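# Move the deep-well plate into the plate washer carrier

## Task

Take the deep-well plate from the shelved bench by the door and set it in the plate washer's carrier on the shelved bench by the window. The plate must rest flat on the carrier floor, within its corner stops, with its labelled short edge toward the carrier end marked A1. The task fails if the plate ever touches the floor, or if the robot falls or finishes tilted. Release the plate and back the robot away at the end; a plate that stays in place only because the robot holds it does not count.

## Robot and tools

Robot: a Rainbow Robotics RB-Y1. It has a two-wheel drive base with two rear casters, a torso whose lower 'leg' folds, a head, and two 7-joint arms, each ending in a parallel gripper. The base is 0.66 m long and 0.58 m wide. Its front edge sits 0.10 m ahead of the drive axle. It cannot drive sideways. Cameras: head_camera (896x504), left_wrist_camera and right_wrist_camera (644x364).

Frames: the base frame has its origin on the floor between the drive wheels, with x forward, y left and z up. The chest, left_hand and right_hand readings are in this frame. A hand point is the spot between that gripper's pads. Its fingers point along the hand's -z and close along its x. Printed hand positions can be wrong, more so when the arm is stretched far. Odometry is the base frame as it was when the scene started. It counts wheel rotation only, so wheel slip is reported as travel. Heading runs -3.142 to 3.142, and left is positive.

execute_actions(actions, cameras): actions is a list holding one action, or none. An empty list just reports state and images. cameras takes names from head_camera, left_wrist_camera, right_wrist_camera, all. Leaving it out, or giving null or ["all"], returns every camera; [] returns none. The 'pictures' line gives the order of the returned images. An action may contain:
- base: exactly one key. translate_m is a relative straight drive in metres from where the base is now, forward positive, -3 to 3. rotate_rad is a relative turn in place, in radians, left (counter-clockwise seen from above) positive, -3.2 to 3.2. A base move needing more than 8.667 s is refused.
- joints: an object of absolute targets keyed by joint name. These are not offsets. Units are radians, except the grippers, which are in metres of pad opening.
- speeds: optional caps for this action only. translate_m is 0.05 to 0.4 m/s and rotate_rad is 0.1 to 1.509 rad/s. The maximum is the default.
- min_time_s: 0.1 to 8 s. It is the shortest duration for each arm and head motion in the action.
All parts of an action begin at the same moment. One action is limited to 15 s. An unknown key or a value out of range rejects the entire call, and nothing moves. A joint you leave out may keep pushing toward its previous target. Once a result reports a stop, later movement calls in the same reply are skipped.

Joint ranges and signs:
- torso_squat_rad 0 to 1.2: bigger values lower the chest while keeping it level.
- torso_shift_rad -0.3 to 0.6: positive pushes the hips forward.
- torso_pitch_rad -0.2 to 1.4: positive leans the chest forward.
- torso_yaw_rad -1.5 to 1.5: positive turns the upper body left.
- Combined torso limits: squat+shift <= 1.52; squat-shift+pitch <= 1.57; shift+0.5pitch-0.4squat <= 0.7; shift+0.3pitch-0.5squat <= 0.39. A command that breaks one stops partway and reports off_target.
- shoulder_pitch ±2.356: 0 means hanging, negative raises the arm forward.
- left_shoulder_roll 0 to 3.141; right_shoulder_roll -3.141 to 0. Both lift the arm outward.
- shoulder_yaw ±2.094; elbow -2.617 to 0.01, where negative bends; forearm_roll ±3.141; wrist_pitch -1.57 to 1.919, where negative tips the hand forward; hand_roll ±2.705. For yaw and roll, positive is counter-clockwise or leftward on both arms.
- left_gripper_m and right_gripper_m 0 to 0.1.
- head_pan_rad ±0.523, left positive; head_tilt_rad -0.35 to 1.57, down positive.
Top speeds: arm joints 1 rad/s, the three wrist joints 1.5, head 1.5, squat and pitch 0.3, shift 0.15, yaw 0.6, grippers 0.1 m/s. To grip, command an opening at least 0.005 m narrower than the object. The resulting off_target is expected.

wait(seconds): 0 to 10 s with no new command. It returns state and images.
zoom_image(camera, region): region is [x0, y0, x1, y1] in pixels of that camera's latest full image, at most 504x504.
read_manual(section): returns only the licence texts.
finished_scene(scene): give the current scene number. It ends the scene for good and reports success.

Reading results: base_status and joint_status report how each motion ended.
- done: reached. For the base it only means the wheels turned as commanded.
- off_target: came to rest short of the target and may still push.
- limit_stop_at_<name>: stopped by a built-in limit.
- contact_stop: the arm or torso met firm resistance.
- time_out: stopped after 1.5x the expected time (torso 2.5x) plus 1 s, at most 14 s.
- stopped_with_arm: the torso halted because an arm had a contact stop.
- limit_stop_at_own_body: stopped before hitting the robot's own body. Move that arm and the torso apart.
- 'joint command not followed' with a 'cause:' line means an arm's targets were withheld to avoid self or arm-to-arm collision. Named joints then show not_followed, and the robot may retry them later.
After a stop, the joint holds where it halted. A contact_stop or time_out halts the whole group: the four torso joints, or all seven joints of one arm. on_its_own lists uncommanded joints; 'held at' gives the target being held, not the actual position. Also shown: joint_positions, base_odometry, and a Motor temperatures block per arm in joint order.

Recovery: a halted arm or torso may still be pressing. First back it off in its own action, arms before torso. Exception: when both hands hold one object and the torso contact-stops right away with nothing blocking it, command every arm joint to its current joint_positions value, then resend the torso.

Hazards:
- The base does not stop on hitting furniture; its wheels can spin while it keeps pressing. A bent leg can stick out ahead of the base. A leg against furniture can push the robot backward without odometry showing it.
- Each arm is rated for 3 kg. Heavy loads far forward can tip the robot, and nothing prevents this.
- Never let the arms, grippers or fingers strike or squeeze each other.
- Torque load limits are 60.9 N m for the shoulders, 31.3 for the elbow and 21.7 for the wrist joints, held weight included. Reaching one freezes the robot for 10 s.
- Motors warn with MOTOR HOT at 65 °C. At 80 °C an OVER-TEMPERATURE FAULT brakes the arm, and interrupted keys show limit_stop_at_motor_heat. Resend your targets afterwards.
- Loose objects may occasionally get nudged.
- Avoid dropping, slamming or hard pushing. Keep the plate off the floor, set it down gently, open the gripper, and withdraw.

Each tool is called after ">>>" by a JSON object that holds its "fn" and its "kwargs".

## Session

>>> {"fn": "execute_actions", "kwargs": {"actions": [], "cameras": ["head_camera"]}}

Scene clock: 0.00 s.
Motor temperatures (°C, as the motors report them): left_arm=[28 29 29 29 32 29 37] | right_arm=[33 28 27 31 35 36 34]
base_odometry: x=+0.000 y=+0.000 heading=+0.000 (m, m, rad; odometry frame)
base_status: not commanded
joint_positions: torso_squat_rad=+0.350 torso_shift_rad=-0.001 torso_pitch_rad=-0.001 torso_yaw_rad=+0.000 left_shoulder_pitch_rad=+0.007 left_shoulder_roll_rad=+0.034 left_shoulder_yaw_rad=-0.043 left_elbow_rad=-0.166 left_forearm_roll_rad=+0.016 left_wrist_pitch_rad=+0.006 left_hand_roll_rad=-0.030 left_gripper_m=+0.100 right_shoulder_pitch_rad=-0.002 right_shoulder_roll_rad=-0.033 right_shoulder_yaw_rad=-0.028 right_elbow_rad=-0.201 right_forearm_roll_rad=-0.011 right_wrist_pitch_rad=+0.036 right_hand_roll_rad=-0.018 right_gripper_m=+0.099 head_pan_rad=+0.000 head_tilt_rad=+0.401
joint_status: not commanded
chest: x=-0.2290 y=-0.0010 z=+1.2474 quat_wxyz=(+1.000, +0.001, -0.001, +0.000) (m; base frame)
left_hand: x=-0.1535 y=+0.2429 z=+0.5665 quat_wxyz=(+0.997, +0.017, -0.077, -0.029) (m; base frame)
right_hand: x=-0.1370 y=-0.2471 z=+0.5674 quat_wxyz=(+0.996, -0.015, -0.085, -0.027) (m; base frame)
pictures: head_camera
Images, in order (width x height): head_camera 896x504.

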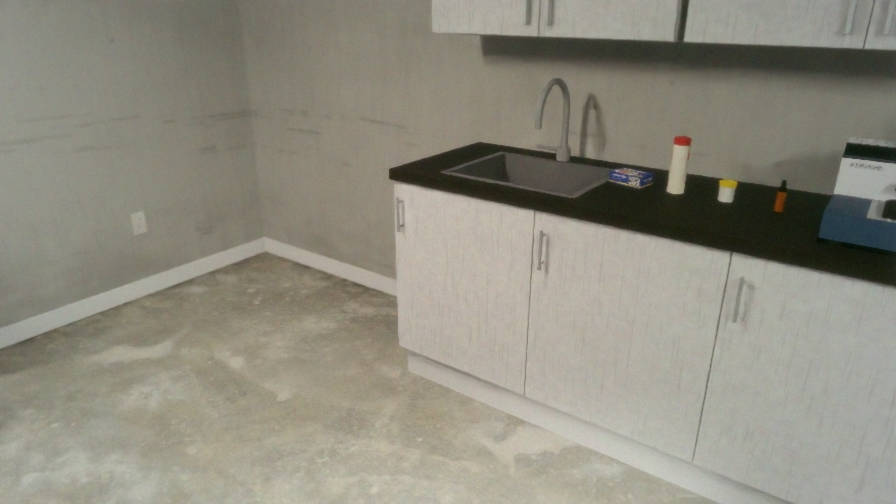

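Similar layout likely; door bench to the left.

>>> {"fn": "execute_actions", "kwargs": {"actions": [{"base":{"rotate_rad":1.1},"joints":{"head_tilt_rad":0.3}}], "cameras": ["head_camera"]}}

Scene clock: 4.30 s.
Motor temperatures (°C, as the motors report them): left_arm=[28 29 29 29 32 29 37] | right_arm=[33 28 27 31 35 36 34]
base_odometry: x=+0.000 y=+0.000 heading=+1.100 (m, m, rad; odometry frame)
base_status: done
joint_positions: torso_squat_rad=+0.350 torso_shift_rad=-0.001 torso_pitch_rad=-0.001 torso_yaw_rad=+0.000 left_shoulder_pitch_rad=+0.007 left_shoulder_roll_rad=+0.034 left_shoulder_yaw_rad=-0.043 left_elbow_rad=-0.166 left_forearm_roll_rad=+0.016 left_wrist_pitch_rad=+0.006 left_hand_roll_rad=-0.030 left_gripper_m=+0.100 right_shoulder_pitch_rad=-0.002 right_shoulder_roll_rad=-0.033 right_shoulder_yaw_rad=-0.028 right_elbow_rad=-0.201 right_forearm_roll_rad=-0.011 right_wrist_pitch_rad=+0.036 right_hand_roll_rad=-0.018 right_gripper_m=+0.099 head_pan_rad=+0.000 head_tilt_rad=+0.300
joint_status: all done
chest: x=-0.2290 y=-0.0010 z=+1.2474 quat_wxyz=(+1.000, +0.001, -0.001, +0.000) (m; base frame)
left_hand: x=-0.1535 y=+0.2429 z=+0.5665 quat_wxyz=(+0.997, +0.017, -0.077, -0.029) (m; base frame)
right_hand: x=-0.1370 y=-0.2471 z=+0.5674 quat_wxyz=(+0.996, -0.015, -0.085, -0.027) (m; base frame)
pictures: head_camera
Images, in order (width x height): head_camera 896x504.

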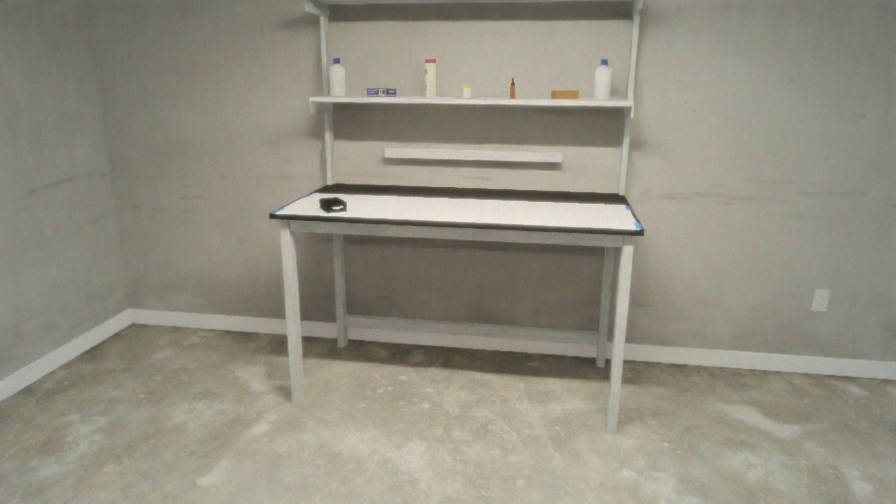

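>>> {"fn": "execute_actions", "kwargs": {"actions": [{"base":{"rotate_rad":0.07},"joints":{"head_tilt_rad":0.7,"head_pan_rad":0.2,"torso_squat_rad":0.1}}], "cameras": []}}

>>> {"fn": "execute_actions", "kwargs": {"actions": [{"base":{"translate_m":1.65}}], "cameras": ["head_camera"]}}

Scene clock: 10.13 s.
Motor temperatures (°C, as the motors report them): left_arm=[28 29 29 29 32 29 37] | right_arm=[33 28 27 31 35 36 34]
base_odometry: x=+0.000 y=+0.000 heading=+1.169 (m, m, rad; odometry frame)
base_status: done
joint_positions: torso_squat_rad=+0.100 torso_shift_rad=-0.001 torso_pitch_rad=-0.001 torso_yaw_rad=+0.000 left_shoulder_pitch_rad=+0.007 left_shoulder_roll_rad=+0.034 left_shoulder_yaw_rad=-0.043 left_elbow_rad=-0.166 left_forearm_roll_rad=+0.016 left_wrist_pitch_rad=+0.006 left_hand_roll_rad=-0.030 left_gripper_m=+0.100 right_shoulder_pitch_rad=-0.002 right_shoulder_roll_rad=-0.033 right_shoulder_yaw_rad=-0.028 right_elbow_rad=-0.201 right_forearm_roll_rad=-0.011 right_wrist_pitch_rad=+0.036 right_hand_roll_rad=-0.018 right_gripper_m=+0.099 head_pan_rad=+0.200 head_tilt_rad=+0.700
joint_status: all done
chest: x=-0.2289 y=-0.0010 z=+1.2864 quat_wxyz=(+1.000, +0.001, -0.001, +0.000) (m; base frame)
left_hand: x=-0.1536 y=+0.2429 z=+0.6056 quat_wxyz=(+0.997, +0.017, -0.077, -0.029) (m; base frame)
right_hand: x=-0.1371 y=-0.2471 z=+0.6064 quat_wxyz=(+0.996, -0.015, -0.085, -0.027) (m; base frame)
pictures: none
No camera images: the call's "cameras" was empty. Leave "cameras" out to get every camera's image.

Scene clock: 15.60 s.
Motor temperatures (°C, as the motors report them): left_arm=[28 29 29 29 32 29 37] | right_arm=[33 28 27 31 35 36 34]
base_odometry: x=+0.644 y=+1.519 heading=+1.170 (m, m, rad; odometry frame)
base_status: done
joint_positions: torso_squat_rad=+0.100 torso_shift_rad=-0.001 torso_pitch_rad=-0.001 torso_yaw_rad=+0.000 left_shoulder_pitch_rad=+0.007 left_shoulder_roll_rad=+0.034 left_shoulder_yaw_rad=-0.043 left_elbow_rad=-0.166 left_forearm_roll_rad=+0.016 left_wrist_pitch_rad=+0.006 left_hand_roll_rad=-0.030 left_gripper_m=+0.100 right_shoulder_pitch_rad=-0.002 right_shoulder_roll_rad=-0.033 right_shoulder_yaw_rad=-0.028 right_elbow_rad=-0.201 right_forearm_roll_rad=-0.011 right_wrist_pitch_rad=+0.036 right_hand_roll_rad=-0.018 right_gripper_m=+0.099 head_pan_rad=+0.200 head_tilt_rad=+0.700
joint_status: not commanded
chest: x=-0.2289 y=-0.0010 z=+1.2864 quat_wxyz=(+1.000, +0.001, -0.001, +0.000) (m; base frame)
left_hand: x=-0.1535 y=+0.2429 z=+0.6056 quat_wxyz=(+0.997, +0.017, -0.077, -0.029) (m; base frame)
right_hand: x=-0.1370 y=-0.2471 z=+0.6064 quat_wxyz=(+0.996, -0.015, -0.085, -0.027) (m; base frame)
pictures: head_camera
Images, in order (width x height): head_camera 896x504.

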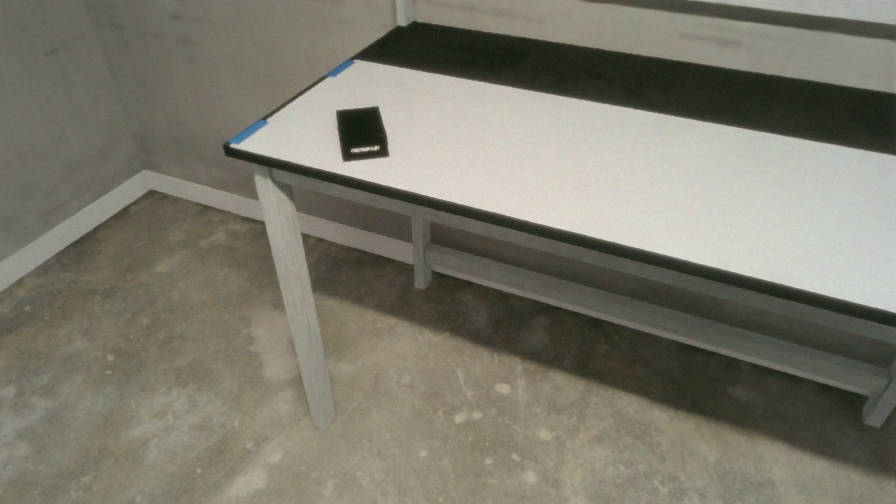

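>>> {"fn": "execute_actions", "kwargs": {"actions": [{"base":{"rotate_rad":0.205},"joints":{"left_shoulder_pitch_rad":-1.3,"left_shoulder_roll_rad":0.349,"left_shoulder_yaw_rad":0,"left_elbow_rad":-0.271,"left_forearm_roll_rad":0.349,"left_wrist_pitch_rad":1.571,"left_hand_roll_rad":1.776,"head_tilt_rad":0.8,"head_pan_rad":0.3}}], "cameras": []}}

>>> {"fn": "execute_actions", "kwargs": {"actions": [{"base":{"translate_m":0.64}}], "cameras": ["head_camera","left_wrist_camera"]}}

Scene clock: 22.63 s.
Motor temperatures (°C, as the motors report them): left_arm=[28 29 29 29 32 29 37] | right_arm=[33 28 27 31 35 36 34]
base_odometry: x=+0.644 y=+1.519 heading=+1.374 (m, m, rad; odometry frame)
base_status: done
joint_positions: torso_squat_rad=+0.100 torso_shift_rad=-0.001 torso_pitch_rad=-0.001 torso_yaw_rad=+0.000 left_shoulder_pitch_rad=-1.300 left_shoulder_roll_rad=+0.349 left_shoulder_yaw_rad=+0.000 left_elbow_rad=-0.271 left_forearm_roll_rad=+0.349 left_wrist_pitch_rad=+1.571 left_hand_roll_rad=+1.776 left_gripper_m=+0.100 right_shoulder_pitch_rad=-0.002 right_shoulder_roll_rad=-0.033 right_shoulder_yaw_rad=-0.028 right_elbow_rad=-0.201 right_forearm_roll_rad=-0.011 right_wrist_pitch_rad=+0.036 right_hand_roll_rad=-0.018 right_gripper_m=+0.099 head_pan_rad=+0.300 head_tilt_rad=+0.800
joint_status: all done
chest: x=-0.2290 y=-0.0010 z=+1.2864 quat_wxyz=(+1.000, +0.001, -0.001, +0.000) (m; base frame)
left_hand: x=+0.3016 y=+0.2448 z=+1.0667 quat_wxyz=(+0.631, +0.000, -0.001, +0.776) (m; base frame)
right_hand: x=-0.1370 y=-0.2471 z=+0.6064 quat_wxyz=(+0.996, -0.015, -0.085, -0.027) (m; base frame)
pictures: none
No camera images: the call's "cameras" was empty. Leave "cameras" out to get every camera's image.

Scene clock: 25.80 s.
Motor temperatures (°C, as the motors report them): left_arm=[29 29 29 29 32 29 37] | right_arm=[33 28 27 31 35 36 34]
base_odometry: x=+0.769 y=+2.147 heading=+1.375 (m, m, rad; odometry frame)
base_status: done
joint_positions: torso_squat_rad=+0.100 torso_shift_rad=-0.001 torso_pitch_rad=-0.001 torso_yaw_rad=+0.000 left_shoulder_pitch_rad=-1.300 left_shoulder_roll_rad=+0.349 left_shoulder_yaw_rad=+0.000 left_elbow_rad=-0.271 left_forearm_roll_rad=+0.349 left_wrist_pitch_rad=+1.571 left_hand_roll_rad=+1.776 left_gripper_m=+0.100 right_shoulder_pitch_rad=-0.002 right_shoulder_roll_rad=-0.033 right_shoulder_yaw_rad=-0.028 right_elbow_rad=-0.201 right_forearm_roll_rad=-0.011 right_wrist_pitch_rad=+0.036 right_hand_roll_rad=-0.018 right_gripper_m=+0.099 head_pan_rad=+0.300 head_tilt_rad=+0.800
joint_status: not commanded
chest: x=-0.2290 y=-0.0010 z=+1.2864 quat_wxyz=(+1.000, +0.001, -0.001, +0.000) (m; base frame)
left_hand: x=+0.3016 y=+0.2448 z=+1.0666 quat_wxyz=(+0.631, +0.000, -0.001, +0.776) (m; base frame)
right_hand: x=-0.1370 y=-0.2471 z=+0.6064 quat_wxyz=(+0.996, -0.015, -0.085, -0.027) (m; base frame)
pictures: head_camera, left_wrist_camera
Images, in order (width x height): head_camera 896x504, left_wrist_camera 644x364.

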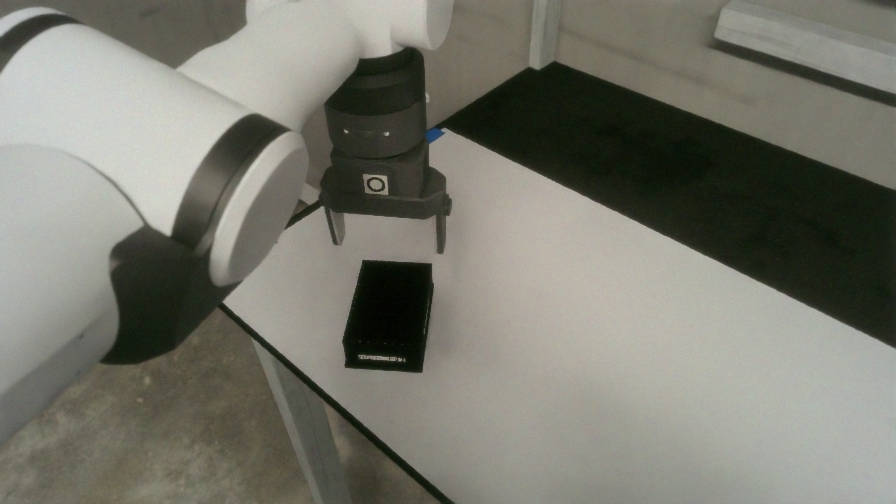

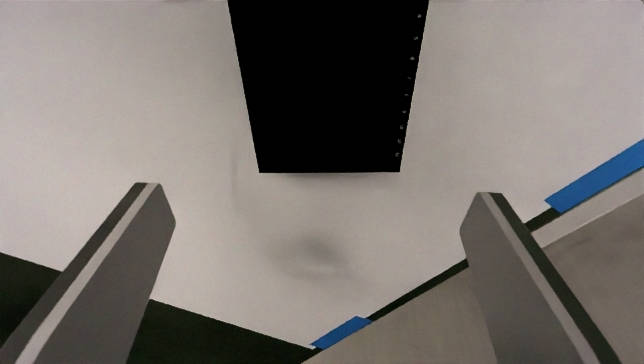

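>>> {"fn": "execute_actions", "kwargs": {"actions": [{"base":{"translate_m":-0.022},"joints":{"torso_yaw_rad":-0.008,"left_hand_roll_rad":1.814,"torso_squat_rad":0.44}}], "cameras": ["left_wrist_camera"]}}

Scene clock: 30.37 s.
Motor temperatures (°C, as the motors report them): left_arm=[29 29 29 29 32 29 37] | right_arm=[33 28 27 31 35 36 34]
base_odometry: x=+0.764 y=+2.125 heading=+1.375 (m, m, rad; odometry frame)
base_status: done
joint_positions: torso_squat_rad=+0.440 torso_shift_rad=-0.001 torso_pitch_rad=-0.001 torso_yaw_rad=-0.008 left_shoulder_pitch_rad=-1.300 left_shoulder_roll_rad=+0.349 left_shoulder_yaw_rad=+0.000 left_elbow_rad=-0.271 left_forearm_roll_rad=+0.349 left_wrist_pitch_rad=+1.571 left_hand_roll_rad=+1.814 left_gripper_m=+0.100 right_shoulder_pitch_rad=-0.002 right_shoulder_roll_rad=-0.033 right_shoulder_yaw_rad=-0.028 right_elbow_rad=-0.201 right_forearm_roll_rad=-0.011 right_wrist_pitch_rad=+0.036 right_hand_roll_rad=-0.018 right_gripper_m=+0.099 head_pan_rad=+0.300 head_tilt_rad=+0.800
joint_status: all done
chest: x=-0.2290 y=-0.0010 z=+1.2233 quat_wxyz=(+1.000, +0.001, -0.001, -0.004) (m; base frame)
left_hand: x=+0.3035 y=+0.2408 z=+1.0034 quat_wxyz=(+0.619, +0.000, -0.001, +0.785) (m; base frame)
right_hand: x=-0.1390 y=-0.2478 z=+0.5432 quat_wxyz=(+0.996, -0.015, -0.085, -0.031) (m; base frame)
pictures: left_wrist_camera
Images, in order (width x height): left_wrist_camera 644x364.

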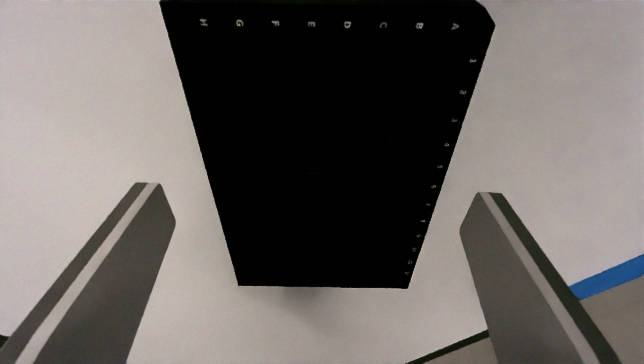

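>>> {"fn": "execute_actions", "kwargs": {"actions": [{"joints":{"torso_yaw_rad":-0.004,"left_hand_roll_rad":1.81,"torso_squat_rad":0.565}}], "cameras": ["left_wrist_camera"]}}

>>> {"fn": "execute_actions", "kwargs": {"actions": [{"joints":{"left_gripper_m":0.07}}], "cameras": []}}

>>> {"fn": "execute_actions", "kwargs": {"actions": [{"joints":{"torso_squat_rad":0.2}}], "cameras": ["left_wrist_camera"]}}

>>> {"fn": "execute_actions", "kwargs": {"actions": [{"base":{"translate_m":-0.6}}], "cameras": []}}

>>> {"fn": "execute_actions", "kwargs": {"actions": [{"base":{"rotate_rad":2.7},"speeds":{"rotate_rad":0.8},"joints":{"head_tilt_rad":0.3,"head_pan_rad":0.0,"torso_yaw_rad":0}}], "cameras": ["head_camera"]}}

Scene clock: 36.67 s.
Motor temperatures (°C, as the motors report them): left_arm=[29 29 29 29 32 29 37] | right_arm=[33 28 27 31 35 36 34]
base_odometry: x=+0.764 y=+2.125 heading=+1.375 (m, m, rad; odometry frame)
base_status: not commanded
joint_positions: torso_squat_rad=+0.565 torso_shift_rad=-0.001 torso_pitch_rad=-0.001 torso_yaw_rad=-0.004 left_shoulder_pitch_rad=-1.300 left_shoulder_roll_rad=+0.349 left_shoulder_yaw_rad=+0.000 left_elbow_rad=-0.271 left_forearm_roll_rad=+0.349 left_wrist_pitch_rad=+1.571 left_hand_roll_rad=+1.810 left_gripper_m=+0.100 right_shoulder_pitch_rad=-0.002 right_shoulder_roll_rad=-0.033 right_shoulder_yaw_rad=-0.028 right_elbow_rad=-0.201 right_forearm_roll_rad=-0.011 right_wrist_pitch_rad=+0.036 right_hand_roll_rad=-0.018 right_gripper_m=+0.099 head_pan_rad=+0.300 head_tilt_rad=+0.800
joint_status: all done
chest: x=-0.2289 y=-0.0009 z=+1.1811 quat_wxyz=(+1.000, +0.001, -0.001, -0.002) (m; base frame)
left_hand: x=+0.3026 y=+0.2429 z=+0.9613 quat_wxyz=(+0.619, +0.000, -0.001, +0.785) (m; base frame)
right_hand: x=-0.1380 y=-0.2474 z=+0.5011 quat_wxyz=(+0.996, -0.015, -0.085, -0.029) (m; base frame)
pictures: left_wrist_camera
Images, in order (width x height): left_wrist_camera 644x364.

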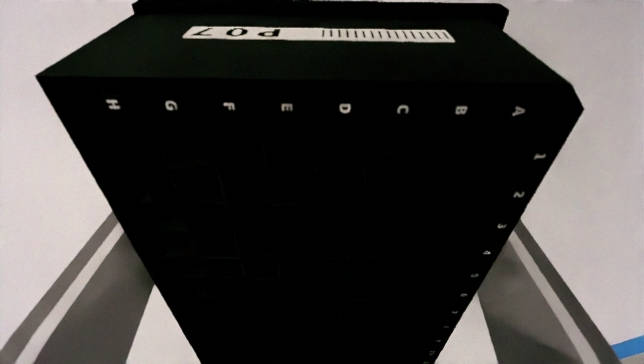

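Scene clock: 37.43 s.
Motor temperatures (°C, as the motors report them): left_arm=[29 29 29 29 32 29 37] | right_arm=[33 28 27 31 35 36 34]
base_odometry: x=+0.764 y=+2.125 heading=+1.375 (m, m, rad; odometry frame)
base_status: not commanded
joint_positions: torso_squat_rad=+0.565 torso_shift_rad=-0.001 torso_pitch_rad=-0.001 torso_yaw_rad=-0.004 left_shoulder_pitch_rad=-1.300 left_shoulder_roll_rad=+0.349 left_shoulder_yaw_rad=+0.000 left_elbow_rad=-0.271 left_forearm_roll_rad=+0.349 left_wrist_pitch_rad=+1.571 left_hand_roll_rad=+1.810 left_gripper_m=+0.082 right_shoulder_pitch_rad=-0.002 right_shoulder_roll_rad=-0.033 right_shoulder_yaw_rad=-0.028 right_elbow_rad=-0.201 right_forearm_roll_rad=-0.011 right_wrist_pitch_rad=+0.036 right_hand_roll_rad=-0.018 right_gripper_m=+0.099 head_pan_rad=+0.300 head_tilt_rad=+0.800
joint_status: left_gripper_m off_target (ended at +0.082, target +0.070)
chest: x=-0.2289 y=-0.0009 z=+1.1811 quat_wxyz=(+1.000, +0.001, -0.001, -0.002) (m; base frame)
left_hand: x=+0.3026 y=+0.2429 z=+0.9613 quat_wxyz=(+0.619, +0.000, -0.001, +0.785) (m; base frame)
right_hand: x=-0.1380 y=-0.2474 z=+0.5011 quat_wxyz=(+0.996, -0.015, -0.085, -0.029) (m; base frame)
pictures: none
No camera images: the call's "cameras" was empty. Leave "cameras" out to get every camera's image.

Scene clock: 39.43 s.
Motor temperatures (°C, as the motors report them): left_arm=[29 29 29 29 32 29 37] | right_arm=[33 28 27 31 35 36 34]
base_odometry: x=+0.764 y=+2.125 heading=+1.375 (m, m, rad; odometry frame)
base_status: not commanded
joint_positions: torso_squat_rad=+0.200 torso_shift_rad=-0.001 torso_pitch_rad=-0.001 torso_yaw_rad=-0.004 left_shoulder_pitch_rad=-1.300 left_shoulder_roll_rad=+0.349 left_shoulder_yaw_rad=+0.000 left_elbow_rad=-0.271 left_forearm_roll_rad=+0.349 left_wrist_pitch_rad=+1.571 left_hand_roll_rad=+1.810 left_gripper_m=+0.082 right_shoulder_pitch_rad=-0.002 right_shoulder_roll_rad=-0.033 right_shoulder_yaw_rad=-0.028 right_elbow_rad=-0.201 right_forearm_roll_rad=-0.011 right_wrist_pitch_rad=+0.036 right_hand_roll_rad=-0.018 right_gripper_m=+0.099 head_pan_rad=+0.300 head_tilt_rad=+0.800
joint_status: all done
chest: x=-0.2289 y=-0.0010 z=+1.2760 quat_wxyz=(+1.000, +0.001, -0.001, -0.002) (m; base frame)
left_hand: x=+0.3025 y=+0.2428 z=+1.0560 quat_wxyz=(+0.619, +0.000, -0.001, +0.785) (m; base frame)
right_hand: x=-0.1381 y=-0.2475 z=+0.5959 quat_wxyz=(+0.996, -0.015, -0.085, -0.029) (m; base frame)
pictures: left_wrist_camera
Images, in order (width x height): left_wrist_camera 644x364.

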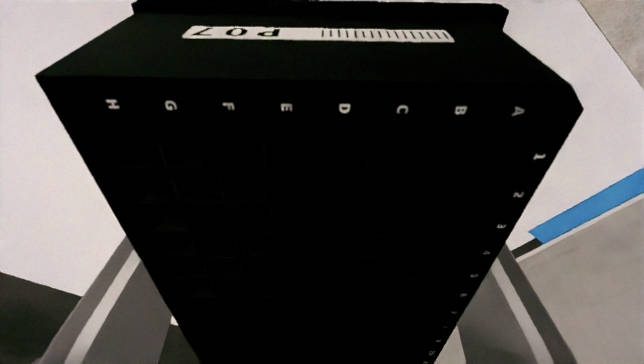

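Scene clock: 42.50 s.
Motor temperatures (°C, as the motors report them): left_arm=[29 29 29 29 32 29 37] | right_arm=[33 28 27 31 35 36 34]
base_odometry: x=+0.648 y=+1.537 heading=+1.376 (m, m, rad; odometry frame)
base_status: done
joint_positions: torso_squat_rad=+0.200 torso_shift_rad=-0.001 torso_pitch_rad=-0.001 torso_yaw_rad=-0.004 left_shoulder_pitch_rad=-1.300 left_shoulder_roll_rad=+0.349 left_shoulder_yaw_rad=+0.000 left_elbow_rad=-0.271 left_forearm_roll_rad=+0.349 left_wrist_pitch_rad=+1.571 left_hand_roll_rad=+1.810 left_gripper_m=+0.082 right_shoulder_pitch_rad=-0.002 right_shoulder_roll_rad=-0.033 right_shoulder_yaw_rad=-0.028 right_elbow_rad=-0.201 right_forearm_roll_rad=-0.011 right_wrist_pitch_rad=+0.036 right_hand_roll_rad=-0.018 right_gripper_m=+0.099 head_pan_rad=+0.300 head_tilt_rad=+0.800
joint_status: not commanded
chest: x=-0.2290 y=-0.0010 z=+1.2760 quat_wxyz=(+1.000, +0.001, -0.001, -0.002) (m; base frame)
left_hand: x=+0.3025 y=+0.2429 z=+1.0561 quat_wxyz=(+0.619, +0.000, -0.001, +0.785) (m; base frame)
right_hand: x=-0.1381 y=-0.2475 z=+0.5959 quat_wxyz=(+0.996, -0.015, -0.085, -0.029) (m; base frame)
pictures: none
No camera images: the call's "cameras" was empty. Leave "cameras" out to get every camera's image.

Scene clock: 47.93 s.
Motor temperatures (°C, as the motors report them): left_arm=[30 29 29 29 32 29 37] | right_arm=[33 28 27 31 35 36 34]
base_odometry: x=+0.648 y=+1.536 heading=-2.208 (m, m, rad; odometry frame)
base_status: done
joint_positions: torso_squat_rad=+0.200 torso_shift_rad=-0.001 torso_pitch_rad=-0.001 torso_yaw_rad=+0.000 left_shoulder_pitch_rad=-1.300 left_shoulder_roll_rad=+0.349 left_shoulder_yaw_rad=+0.000 left_elbow_rad=-0.271 left_forearm_roll_rad=+0.349 left_wrist_pitch_rad=+1.571 left_hand_roll_rad=+1.810 left_gripper_m=+0.082 right_shoulder_pitch_rad=-0.002 right_shoulder_roll_rad=-0.033 right_shoulder_yaw_rad=-0.028 right_elbow_rad=-0.201 right_forearm_roll_rad=-0.011 right_wrist_pitch_rad=+0.036 right_hand_roll_rad=-0.018 right_gripper_m=+0.099 head_pan_rad=+0.000 head_tilt_rad=+0.300
joint_status: all done
chest: x=-0.2290 y=-0.0010 z=+1.2760 quat_wxyz=(+1.000, +0.001, -0.001, +0.000) (m; base frame)
left_hand: x=+0.3015 y=+0.2450 z=+1.0560 quat_wxyz=(+0.618, +0.000, -0.001, +0.786) (m; base frame)
right_hand: x=-0.1371 y=-0.2471 z=+0.5959 quat_wxyz=(+0.996, -0.015, -0.085, -0.027) (m; base frame)
pictures: head_camera
Images, in order (width x height): head_camera 896x504.

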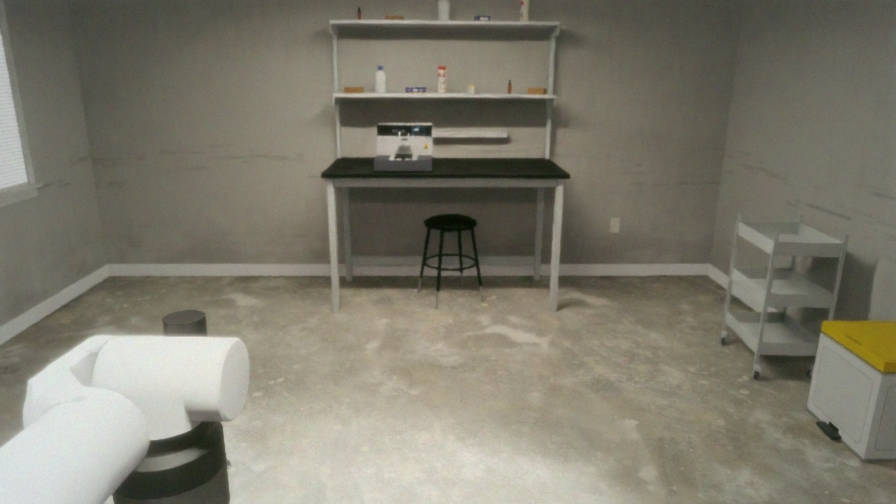

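>>> {"fn": "execute_actions", "kwargs": {"actions": [{"base":{"translate_m":2.8},"joints":{"torso_yaw_rad":0.5,"head_pan_rad":-0.2,"head_tilt_rad":0.65}}], "cameras": ["head_camera"]}}

Scene clock: 58.30 s.
Motor temperatures (°C, as the motors report them): left_arm=[30 29 29 29 32 29 37] | right_arm=[33 28 27 31 35 36 34]
base_odometry: x=-1.017 y=-0.715 heading=-2.208 (m, m, rad; odometry frame)
base_status: done
joint_positions: torso_squat_rad=+0.200 torso_shift_rad=-0.001 torso_pitch_rad=-0.001 torso_yaw_rad=+0.500 left_shoulder_pitch_rad=-1.300 left_shoulder_roll_rad=+0.349 left_shoulder_yaw_rad=+0.000 left_elbow_rad=-0.271 left_forearm_roll_rad=+0.349 left_wrist_pitch_rad=+1.571 left_hand_roll_rad=+1.810 left_gripper_m=+0.082 right_shoulder_pitch_rad=-0.002 right_shoulder_roll_rad=-0.033 right_shoulder_yaw_rad=-0.028 right_elbow_rad=-0.201 right_forearm_roll_rad=-0.011 right_wrist_pitch_rad=+0.036 right_hand_roll_rad=-0.018 right_gripper_m=+0.099 head_pan_rad=-0.200 head_tilt_rad=+0.650
joint_status: all done
chest: x=-0.2290 y=-0.0010 z=+1.2760 quat_wxyz=(+0.969, +0.001, -0.001, +0.247) (m; base frame)
left_hand: x=+0.1187 y=+0.4692 z=+1.0561 quat_wxyz=(+0.404, +0.000, -0.001, +0.915) (m; base frame)
right_hand: x=-0.0296 y=-0.1732 z=+0.5962 quat_wxyz=(+0.972, +0.006, -0.086, +0.220) (m; base frame)
pictures: head_camera
Images, in order (width x height): head_camera 896x504.

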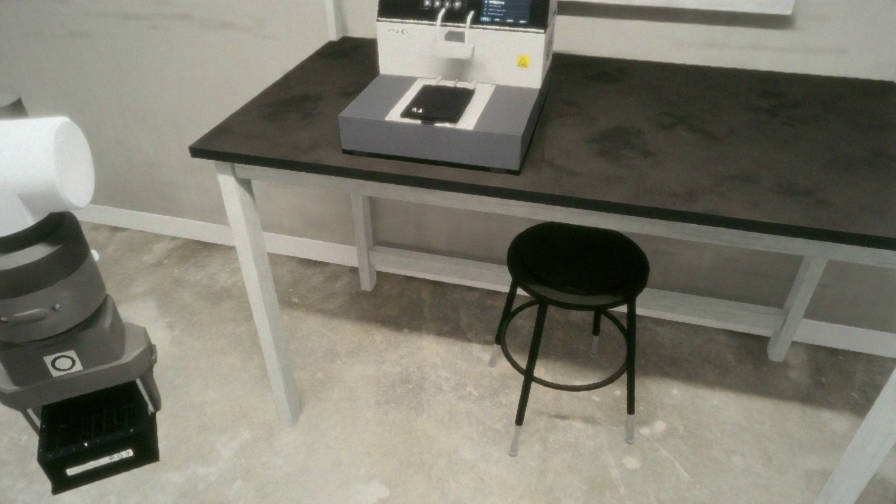

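>>> {"fn": "execute_actions", "kwargs": {"actions": [{"base":{"rotate_rad":0.16},"joints":{"torso_yaw_rad":0.08,"torso_squat_rad":0.15,"left_shoulder_pitch_rad":-1.45,"left_elbow_rad":-0.121,"left_hand_roll_rad":1.376,"head_pan_rad":0.3,"head_tilt_rad":0.8},"min_time_s":1.5}], "cameras": []}}

>>> {"fn": "execute_actions", "kwargs": {"actions": [{"base":{"translate_m":0.67},"speeds":{"translate_m":0.25}}], "cameras": ["head_camera","left_wrist_camera"]}}

>>> {"fn": "zoom_image", "kwargs": {"camera": "left_wrist_camera", "region": [400, 0, 644, 100]}}

>>> {"fn": "zoom_image", "kwargs": {"camera": "left_wrist_camera", "region": [0, 0, 244, 100]}}

Scene clock: 67.53 s.
Motor temperatures (°C, as the motors report them): left_arm=[30 29 29 29 32 29 37] | right_arm=[33 28 27 31 35 36 34]
base_odometry: x=-1.017 y=-0.715 heading=-2.048 (m, m, rad; odometry frame)
base_status: done
joint_positions: torso_squat_rad=+0.150 torso_shift_rad=-0.001 torso_pitch_rad=-0.001 torso_yaw_rad=+0.080 left_shoulder_pitch_rad=-1.449 left_shoulder_roll_rad=+0.349 left_shoulder_yaw_rad=+0.000 left_elbow_rad=-0.121 left_forearm_roll_rad=+0.349 left_wrist_pitch_rad=+1.571 left_hand_roll_rad=+1.376 left_gripper_m=+0.082 right_shoulder_pitch_rad=-0.002 right_shoulder_roll_rad=-0.033 right_shoulder_yaw_rad=-0.028 right_elbow_rad=-0.201 right_forearm_roll_rad=-0.011 right_wrist_pitch_rad=+0.036 right_hand_roll_rad=-0.018 right_gripper_m=+0.099 head_pan_rad=+0.300 head_tilt_rad=+0.800
joint_status: all done
chest: x=-0.2289 y=-0.0010 z=+1.2821 quat_wxyz=(+0.999, +0.001, -0.001, +0.040) (m; base frame)
left_hand: x=+0.2847 y=+0.2727 z=+1.1009 quat_wxyz=(+0.747, +0.001, -0.001, +0.665) (m; base frame)
right_hand: x=-0.1176 y=-0.2390 z=+0.6020 quat_wxyz=(+0.996, -0.012, -0.085, +0.013) (m; base frame)
pictures: none
No camera images: the call's "cameras" was empty. Leave "cameras" out to get every camera's image.

Scene clock: 71.20 s.
Motor temperatures (°C, as the motors report them): left_arm=[30 29 29 29 32 29 37] | right_arm=[33 28 27 31 35 36 34]
base_odometry: x=-1.325 y=-1.310 heading=-2.048 (m, m, rad; odometry frame)
base_status: done
joint_positions: torso_squat_rad=+0.150 torso_shift_rad=-0.001 torso_pitch_rad=-0.001 torso_yaw_rad=+0.080 left_shoulder_pitch_rad=-1.450 left_shoulder_roll_rad=+0.349 left_shoulder_yaw_rad=+0.000 left_elbow_rad=-0.121 left_forearm_roll_rad=+0.349 left_wrist_pitch_rad=+1.571 left_hand_roll_rad=+1.376 left_gripper_m=+0.082 right_shoulder_pitch_rad=-0.002 right_shoulder_roll_rad=-0.033 right_shoulder_yaw_rad=-0.028 right_elbow_rad=-0.201 right_forearm_roll_rad=-0.011 right_wrist_pitch_rad=+0.036 right_hand_roll_rad=-0.018 right_gripper_m=+0.099 head_pan_rad=+0.300 head_tilt_rad=+0.800
joint_status: not commanded
chest: x=-0.2289 y=-0.0010 z=+1.2821 quat_wxyz=(+0.999, +0.001, -0.001, +0.040) (m; base frame)
left_hand: x=+0.2847 y=+0.2727 z=+1.1009 quat_wxyz=(+0.747, +0.001, -0.001, +0.665) (m; base frame)
right_hand: x=-0.1176 y=-0.2390 z=+0.6021 quat_wxyz=(+0.996, -0.012, -0.085, +0.013) (m; base frame)
pictures: head_camera, left_wrist_camera
Images, in order (width x height): head_camera 896x504, left_wrist_camera 644x364.

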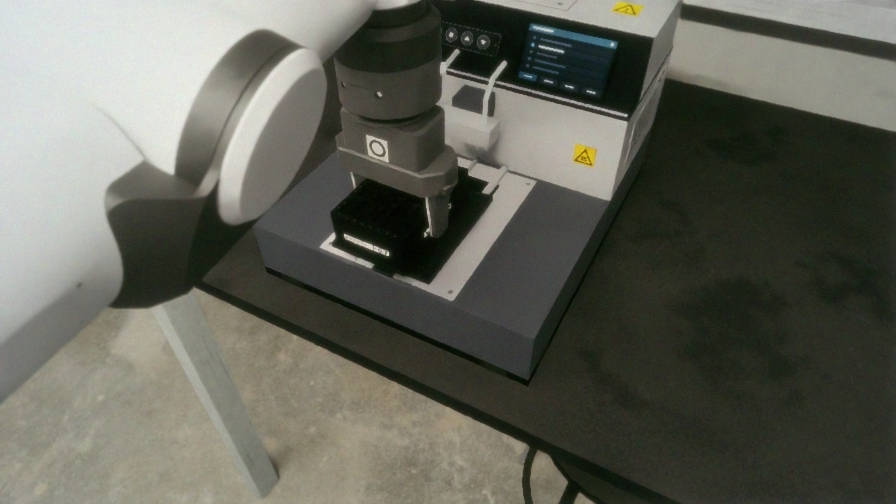

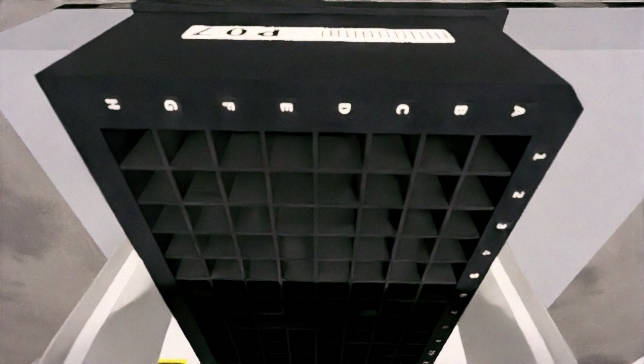

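Region (400, 0, 644, 100) of left_wrist_camera's 644x364 image, scaled by 2.066, with more detail than that image has; it fills the top 207 rows of this view, and the rest is white.

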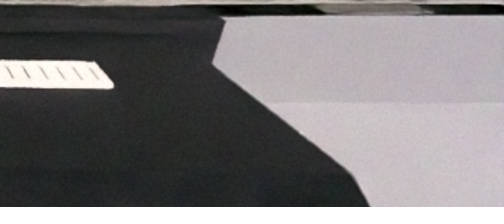

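Region (0, 0, 244, 100) of left_wrist_camera's 644x364 image, scaled by 2.066, with more detail than that image has; it fills the top 207 rows of this view, and the rest is white.

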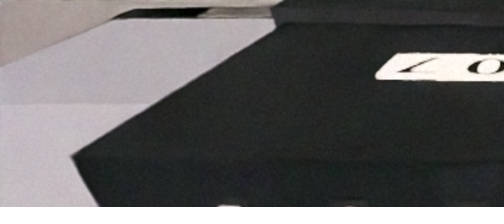

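>>> {"fn": "execute_actions", "kwargs": {"actions": [{"base":{"translate_m":0.062},"speeds":{"translate_m":0.1},"joints":{"torso_yaw_rad":0.125,"left_hand_roll_rad":1.331,"torso_squat_rad":0.33}}], "cameras": ["head_camera","left_wrist_camera"]}}

>>> {"fn": "zoom_image", "kwargs": {"camera": "left_wrist_camera", "region": [400, 0, 644, 100]}}

>>> {"fn": "zoom_image", "kwargs": {"camera": "left_wrist_camera", "region": [0, 0, 244, 100]}}

Scene clock: 77.97 s.
Motor temperatures (°C, as the motors report them): left_arm=[30 29 29 29 32 29 37] | right_arm=[33 28 27 31 35 36 34]
base_odometry: x=-1.353 y=-1.366 heading=-2.047 (m, m, rad; odometry frame)
base_status: done
joint_positions: torso_squat_rad=+0.330 torso_shift_rad=-0.001 torso_pitch_rad=-0.001 torso_yaw_rad=+0.125 left_shoulder_pitch_rad=-1.450 left_shoulder_roll_rad=+0.349 left_shoulder_yaw_rad=+0.000 left_elbow_rad=-0.121 left_forearm_roll_rad=+0.349 left_wrist_pitch_rad=+1.571 left_hand_roll_rad=+1.331 left_gripper_m=+0.082 right_shoulder_pitch_rad=-0.002 right_shoulder_roll_rad=-0.033 right_shoulder_yaw_rad=-0.028 right_elbow_rad=-0.201 right_forearm_roll_rad=-0.011 right_wrist_pitch_rad=+0.036 right_hand_roll_rad=-0.018 right_gripper_m=+0.099 head_pan_rad=+0.300 head_tilt_rad=+0.800
joint_status: all done
chest: x=-0.2289 y=-0.0010 z=+1.2522 quat_wxyz=(+0.998, +0.001, -0.001, +0.062) (m; base frame)
left_hand: x=+0.2719 y=+0.2955 z=+1.0711 quat_wxyz=(+0.747, +0.001, -0.001, +0.665) (m; base frame)
right_hand: x=-0.1069 y=-0.2338 z=+0.5722 quat_wxyz=(+0.996, -0.010, -0.086, +0.035) (m; base frame)
pictures: head_camera, left_wrist_camera
Images, in order (width x height): head_camera 896x504, left_wrist_camera 644x364.

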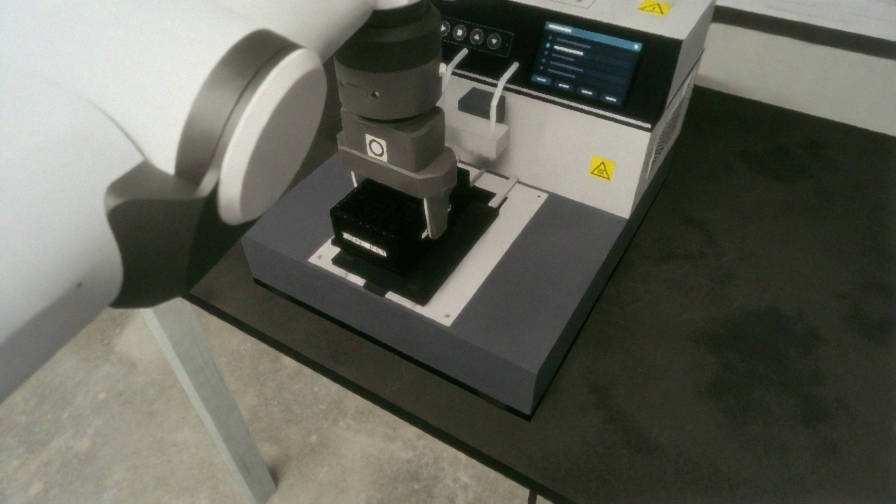

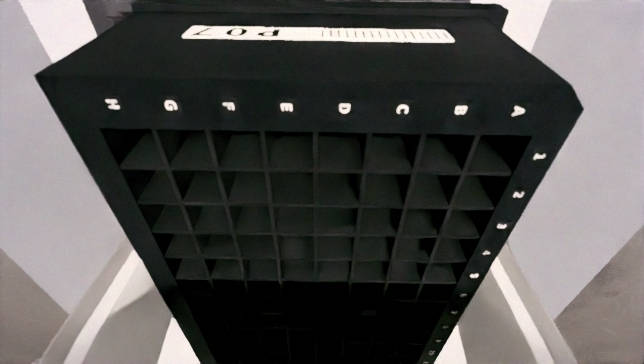

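Region (400, 0, 644, 100) of left_wrist_camera's 644x364 image, scaled by 2.066, with more detail than that image has; it fills the top 207 rows of this view, and the rest is white.

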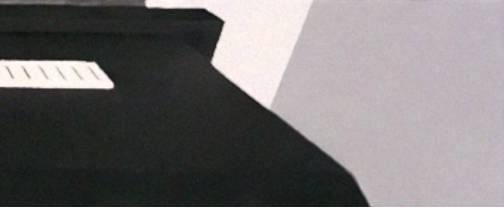

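Region (0, 0, 244, 100) of left_wrist_camera's 644x364 image, scaled by 2.066, with more detail than that image has; it fills the top 207 rows of this view, and the rest is white.

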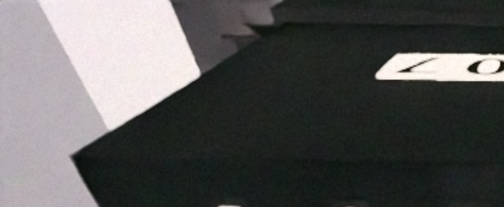

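>>> {"fn": "execute_actions", "kwargs": {"actions": [{"base":{"translate_m":0.002},"speeds":{"translate_m":0.05},"joints":{"torso_yaw_rad":0.104,"left_hand_roll_rad":1.392,"torso_squat_rad":0.35}}], "cameras": ["left_wrist_camera"]}}

>>> {"fn": "zoom_image", "kwargs": {"camera": "left_wrist_camera", "region": [400, 0, 644, 100]}}

>>> {"fn": "zoom_image", "kwargs": {"camera": "left_wrist_camera", "region": [0, 0, 244, 100]}}

Scene clock: 84.53 s.
Motor temperatures (°C, as the motors report them): left_arm=[31 29 29 29 32 29 37] | right_arm=[33 28 27 31 35 36 34]
base_odometry: x=-1.354 y=-1.367 heading=-2.047 (m, m, rad; odometry frame)
base_status: done
joint_positions: torso_squat_rad=+0.350 torso_shift_rad=-0.001 torso_pitch_rad=-0.001 torso_yaw_rad=+0.104 left_shoulder_pitch_rad=-1.450 left_shoulder_roll_rad=+0.349 left_shoulder_yaw_rad=+0.000 left_elbow_rad=-0.121 left_forearm_roll_rad=+0.349 left_wrist_pitch_rad=+1.571 left_hand_roll_rad=+1.392 left_gripper_m=+0.082 right_shoulder_pitch_rad=-0.002 right_shoulder_roll_rad=-0.033 right_shoulder_yaw_rad=-0.028 right_elbow_rad=-0.201 right_forearm_roll_rad=-0.011 right_wrist_pitch_rad=+0.036 right_hand_roll_rad=-0.018 right_gripper_m=+0.099 head_pan_rad=+0.300 head_tilt_rad=+0.800
joint_status: all done
chest: x=-0.2289 y=-0.0010 z=+1.2475 quat_wxyz=(+0.999, +0.001, -0.001, +0.052) (m; base frame)
left_hand: x=+0.2780 y=+0.2850 z=+1.0665 quat_wxyz=(+0.733, +0.000, -0.001, +0.680) (m; base frame)
right_hand: x=-0.1118 y=-0.2363 z=+0.5675 quat_wxyz=(+0.996, -0.011, -0.085, +0.025) (m; base frame)
pictures: left_wrist_camera
Images, in order (width x height): left_wrist_camera 644x364.

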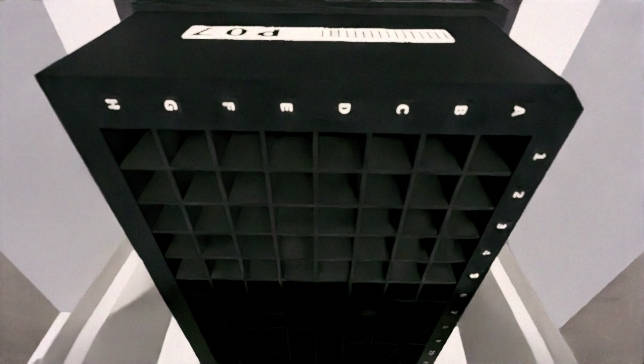

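Region (400, 0, 644, 100) of left_wrist_camera's 644x364 image, scaled by 2.066, with more detail than that image has; it fills the top 207 rows of this view, and the rest is white.

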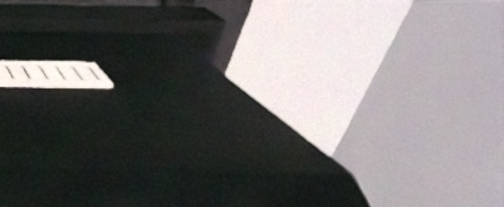

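Region (0, 0, 244, 100) of left_wrist_camera's 644x364 image, scaled by 2.066, with more detail than that image has; it fills the top 207 rows of this view, and the rest is white.

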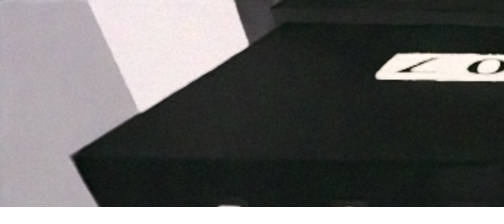

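>>> {"fn": "execute_actions", "kwargs": {"actions": [{"joints":{"torso_yaw_rad":0.097,"left_hand_roll_rad":1.364}}], "cameras": ["left_wrist_camera"]}}

>>> {"fn": "zoom_image", "kwargs": {"camera": "left_wrist_camera", "region": [400, 0, 644, 100]}}

>>> {"fn": "zoom_image", "kwargs": {"camera": "left_wrist_camera", "region": [0, 0, 244, 100]}}

Scene clock: 87.40 s.
Motor temperatures (°C, as the motors report them): left_arm=[31 29 29 29 32 29 37] | right_arm=[33 28 27 31 35 36 34]
base_odometry: x=-1.354 y=-1.367 heading=-2.047 (m, m, rad; odometry frame)
base_status: not commanded
joint_positions: torso_squat_rad=+0.350 torso_shift_rad=-0.001 torso_pitch_rad=-0.001 torso_yaw_rad=+0.097 left_shoulder_pitch_rad=-1.450 left_shoulder_roll_rad=+0.349 left_shoulder_yaw_rad=+0.000 left_elbow_rad=-0.121 left_forearm_roll_rad=+0.349 left_wrist_pitch_rad=+1.571 left_hand_roll_rad=+1.364 left_gripper_m=+0.082 right_shoulder_pitch_rad=-0.002 right_shoulder_roll_rad=-0.033 right_shoulder_yaw_rad=-0.028 right_elbow_rad=-0.201 right_forearm_roll_rad=-0.011 right_wrist_pitch_rad=+0.036 right_hand_roll_rad=-0.018 right_gripper_m=+0.099 head_pan_rad=+0.300 head_tilt_rad=+0.800
joint_status: all done
chest: x=-0.2289 y=-0.0010 z=+1.2475 quat_wxyz=(+0.999, +0.001, -0.001, +0.048) (m; base frame)
left_hand: x=+0.2800 y=+0.2815 z=+1.0665 quat_wxyz=(+0.745, +0.000, -0.001, +0.667) (m; base frame)
right_hand: x=-0.1134 y=-0.2371 z=+0.5675 quat_wxyz=(+0.996, -0.011, -0.085, +0.021) (m; base frame)
pictures: left_wrist_camera
Images, in order (width x height): left_wrist_camera 644x364.

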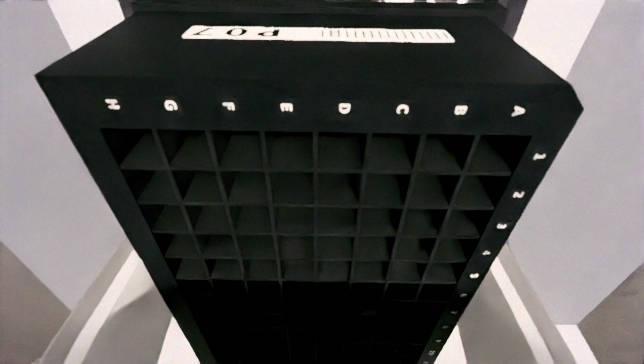

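Region (400, 0, 644, 100) of left_wrist_camera's 644x364 image, scaled by 2.066, with more detail than that image has; it fills the top 207 rows of this view, and the rest is white.

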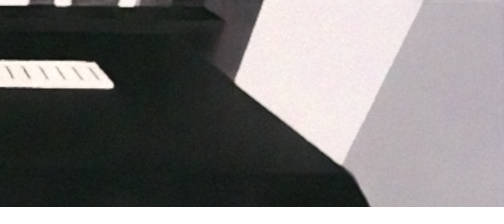

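Region (0, 0, 244, 100) of left_wrist_camera's 644x364 image, scaled by 2.066, with more detail than that image has; it fills the top 207 rows of this view, and the rest is white.

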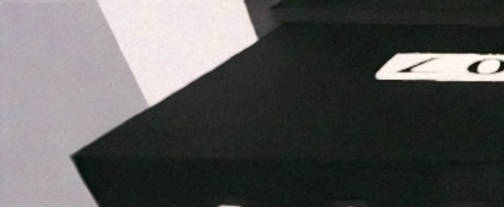

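>>> {"fn": "execute_actions", "kwargs": {"actions": [{"joints":{"torso_squat_rad":0.385}}], "cameras": ["left_wrist_camera"]}}

>>> {"fn": "zoom_image", "kwargs": {"camera": "left_wrist_camera", "region": [400, 0, 644, 100]}}

>>> {"fn": "zoom_image", "kwargs": {"camera": "left_wrist_camera", "region": [0, 0, 244, 100]}}

Scene clock: 90.30 s.
Motor temperatures (°C, as the motors report them): left_arm=[31 29 29 29 32 29 37] | right_arm=[33 28 27 31 35 36 34]
base_odometry: x=-1.354 y=-1.367 heading=-2.047 (m, m, rad; odometry frame)
base_status: not commanded
joint_positions: torso_squat_rad=+0.385 torso_shift_rad=-0.001 torso_pitch_rad=-0.002 torso_yaw_rad=+0.097 left_shoulder_pitch_rad=-1.450 left_shoulder_roll_rad=+0.349 left_shoulder_yaw_rad=+0.000 left_elbow_rad=-0.121 left_forearm_roll_rad=+0.349 left_wrist_pitch_rad=+1.571 left_hand_roll_rad=+1.364 left_gripper_m=+0.082 right_shoulder_pitch_rad=-0.002 right_shoulder_roll_rad=-0.033 right_shoulder_yaw_rad=-0.028 right_elbow_rad=-0.201 right_forearm_roll_rad=-0.011 right_wrist_pitch_rad=+0.036 right_hand_roll_rad=-0.018 right_gripper_m=+0.099 head_pan_rad=+0.300 head_tilt_rad=+0.800
joint_status: all done
chest: x=-0.2291 y=-0.0010 z=+1.2387 quat_wxyz=(+0.999, +0.001, -0.001, +0.048) (m; base frame)
left_hand: x=+0.2802 y=+0.2814 z=+1.0584 quat_wxyz=(+0.745, +0.000, -0.002, +0.667) (m; base frame)
right_hand: x=-0.1134 y=-0.2371 z=+0.5587 quat_wxyz=(+0.996, -0.011, -0.086, +0.021) (m; base frame)
pictures: left_wrist_camera
Images, in order (width x height): left_wrist_camera 644x364.

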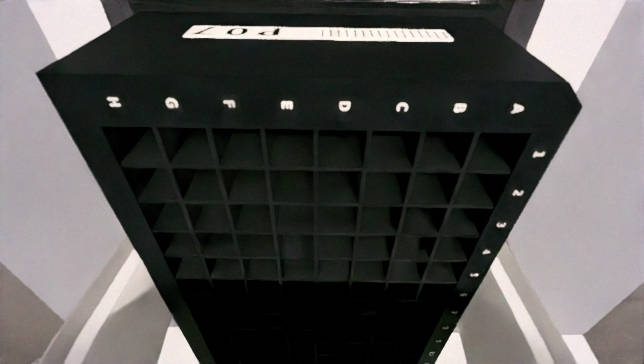

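Region (400, 0, 644, 100) of left_wrist_camera's 644x364 image, scaled by 2.066, with more detail than that image has; it fills the top 207 rows of this view, and the rest is white.

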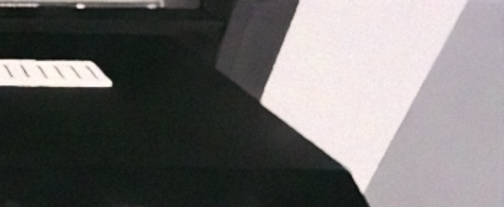

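Region (0, 0, 244, 100) of left_wrist_camera's 644x364 image, scaled by 2.066, with more detail than that image has; it fills the top 207 rows of this view, and the rest is white.

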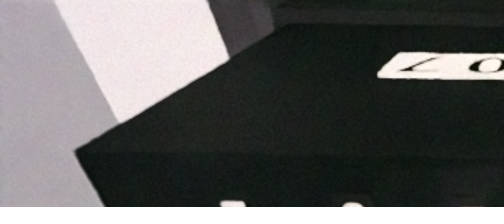

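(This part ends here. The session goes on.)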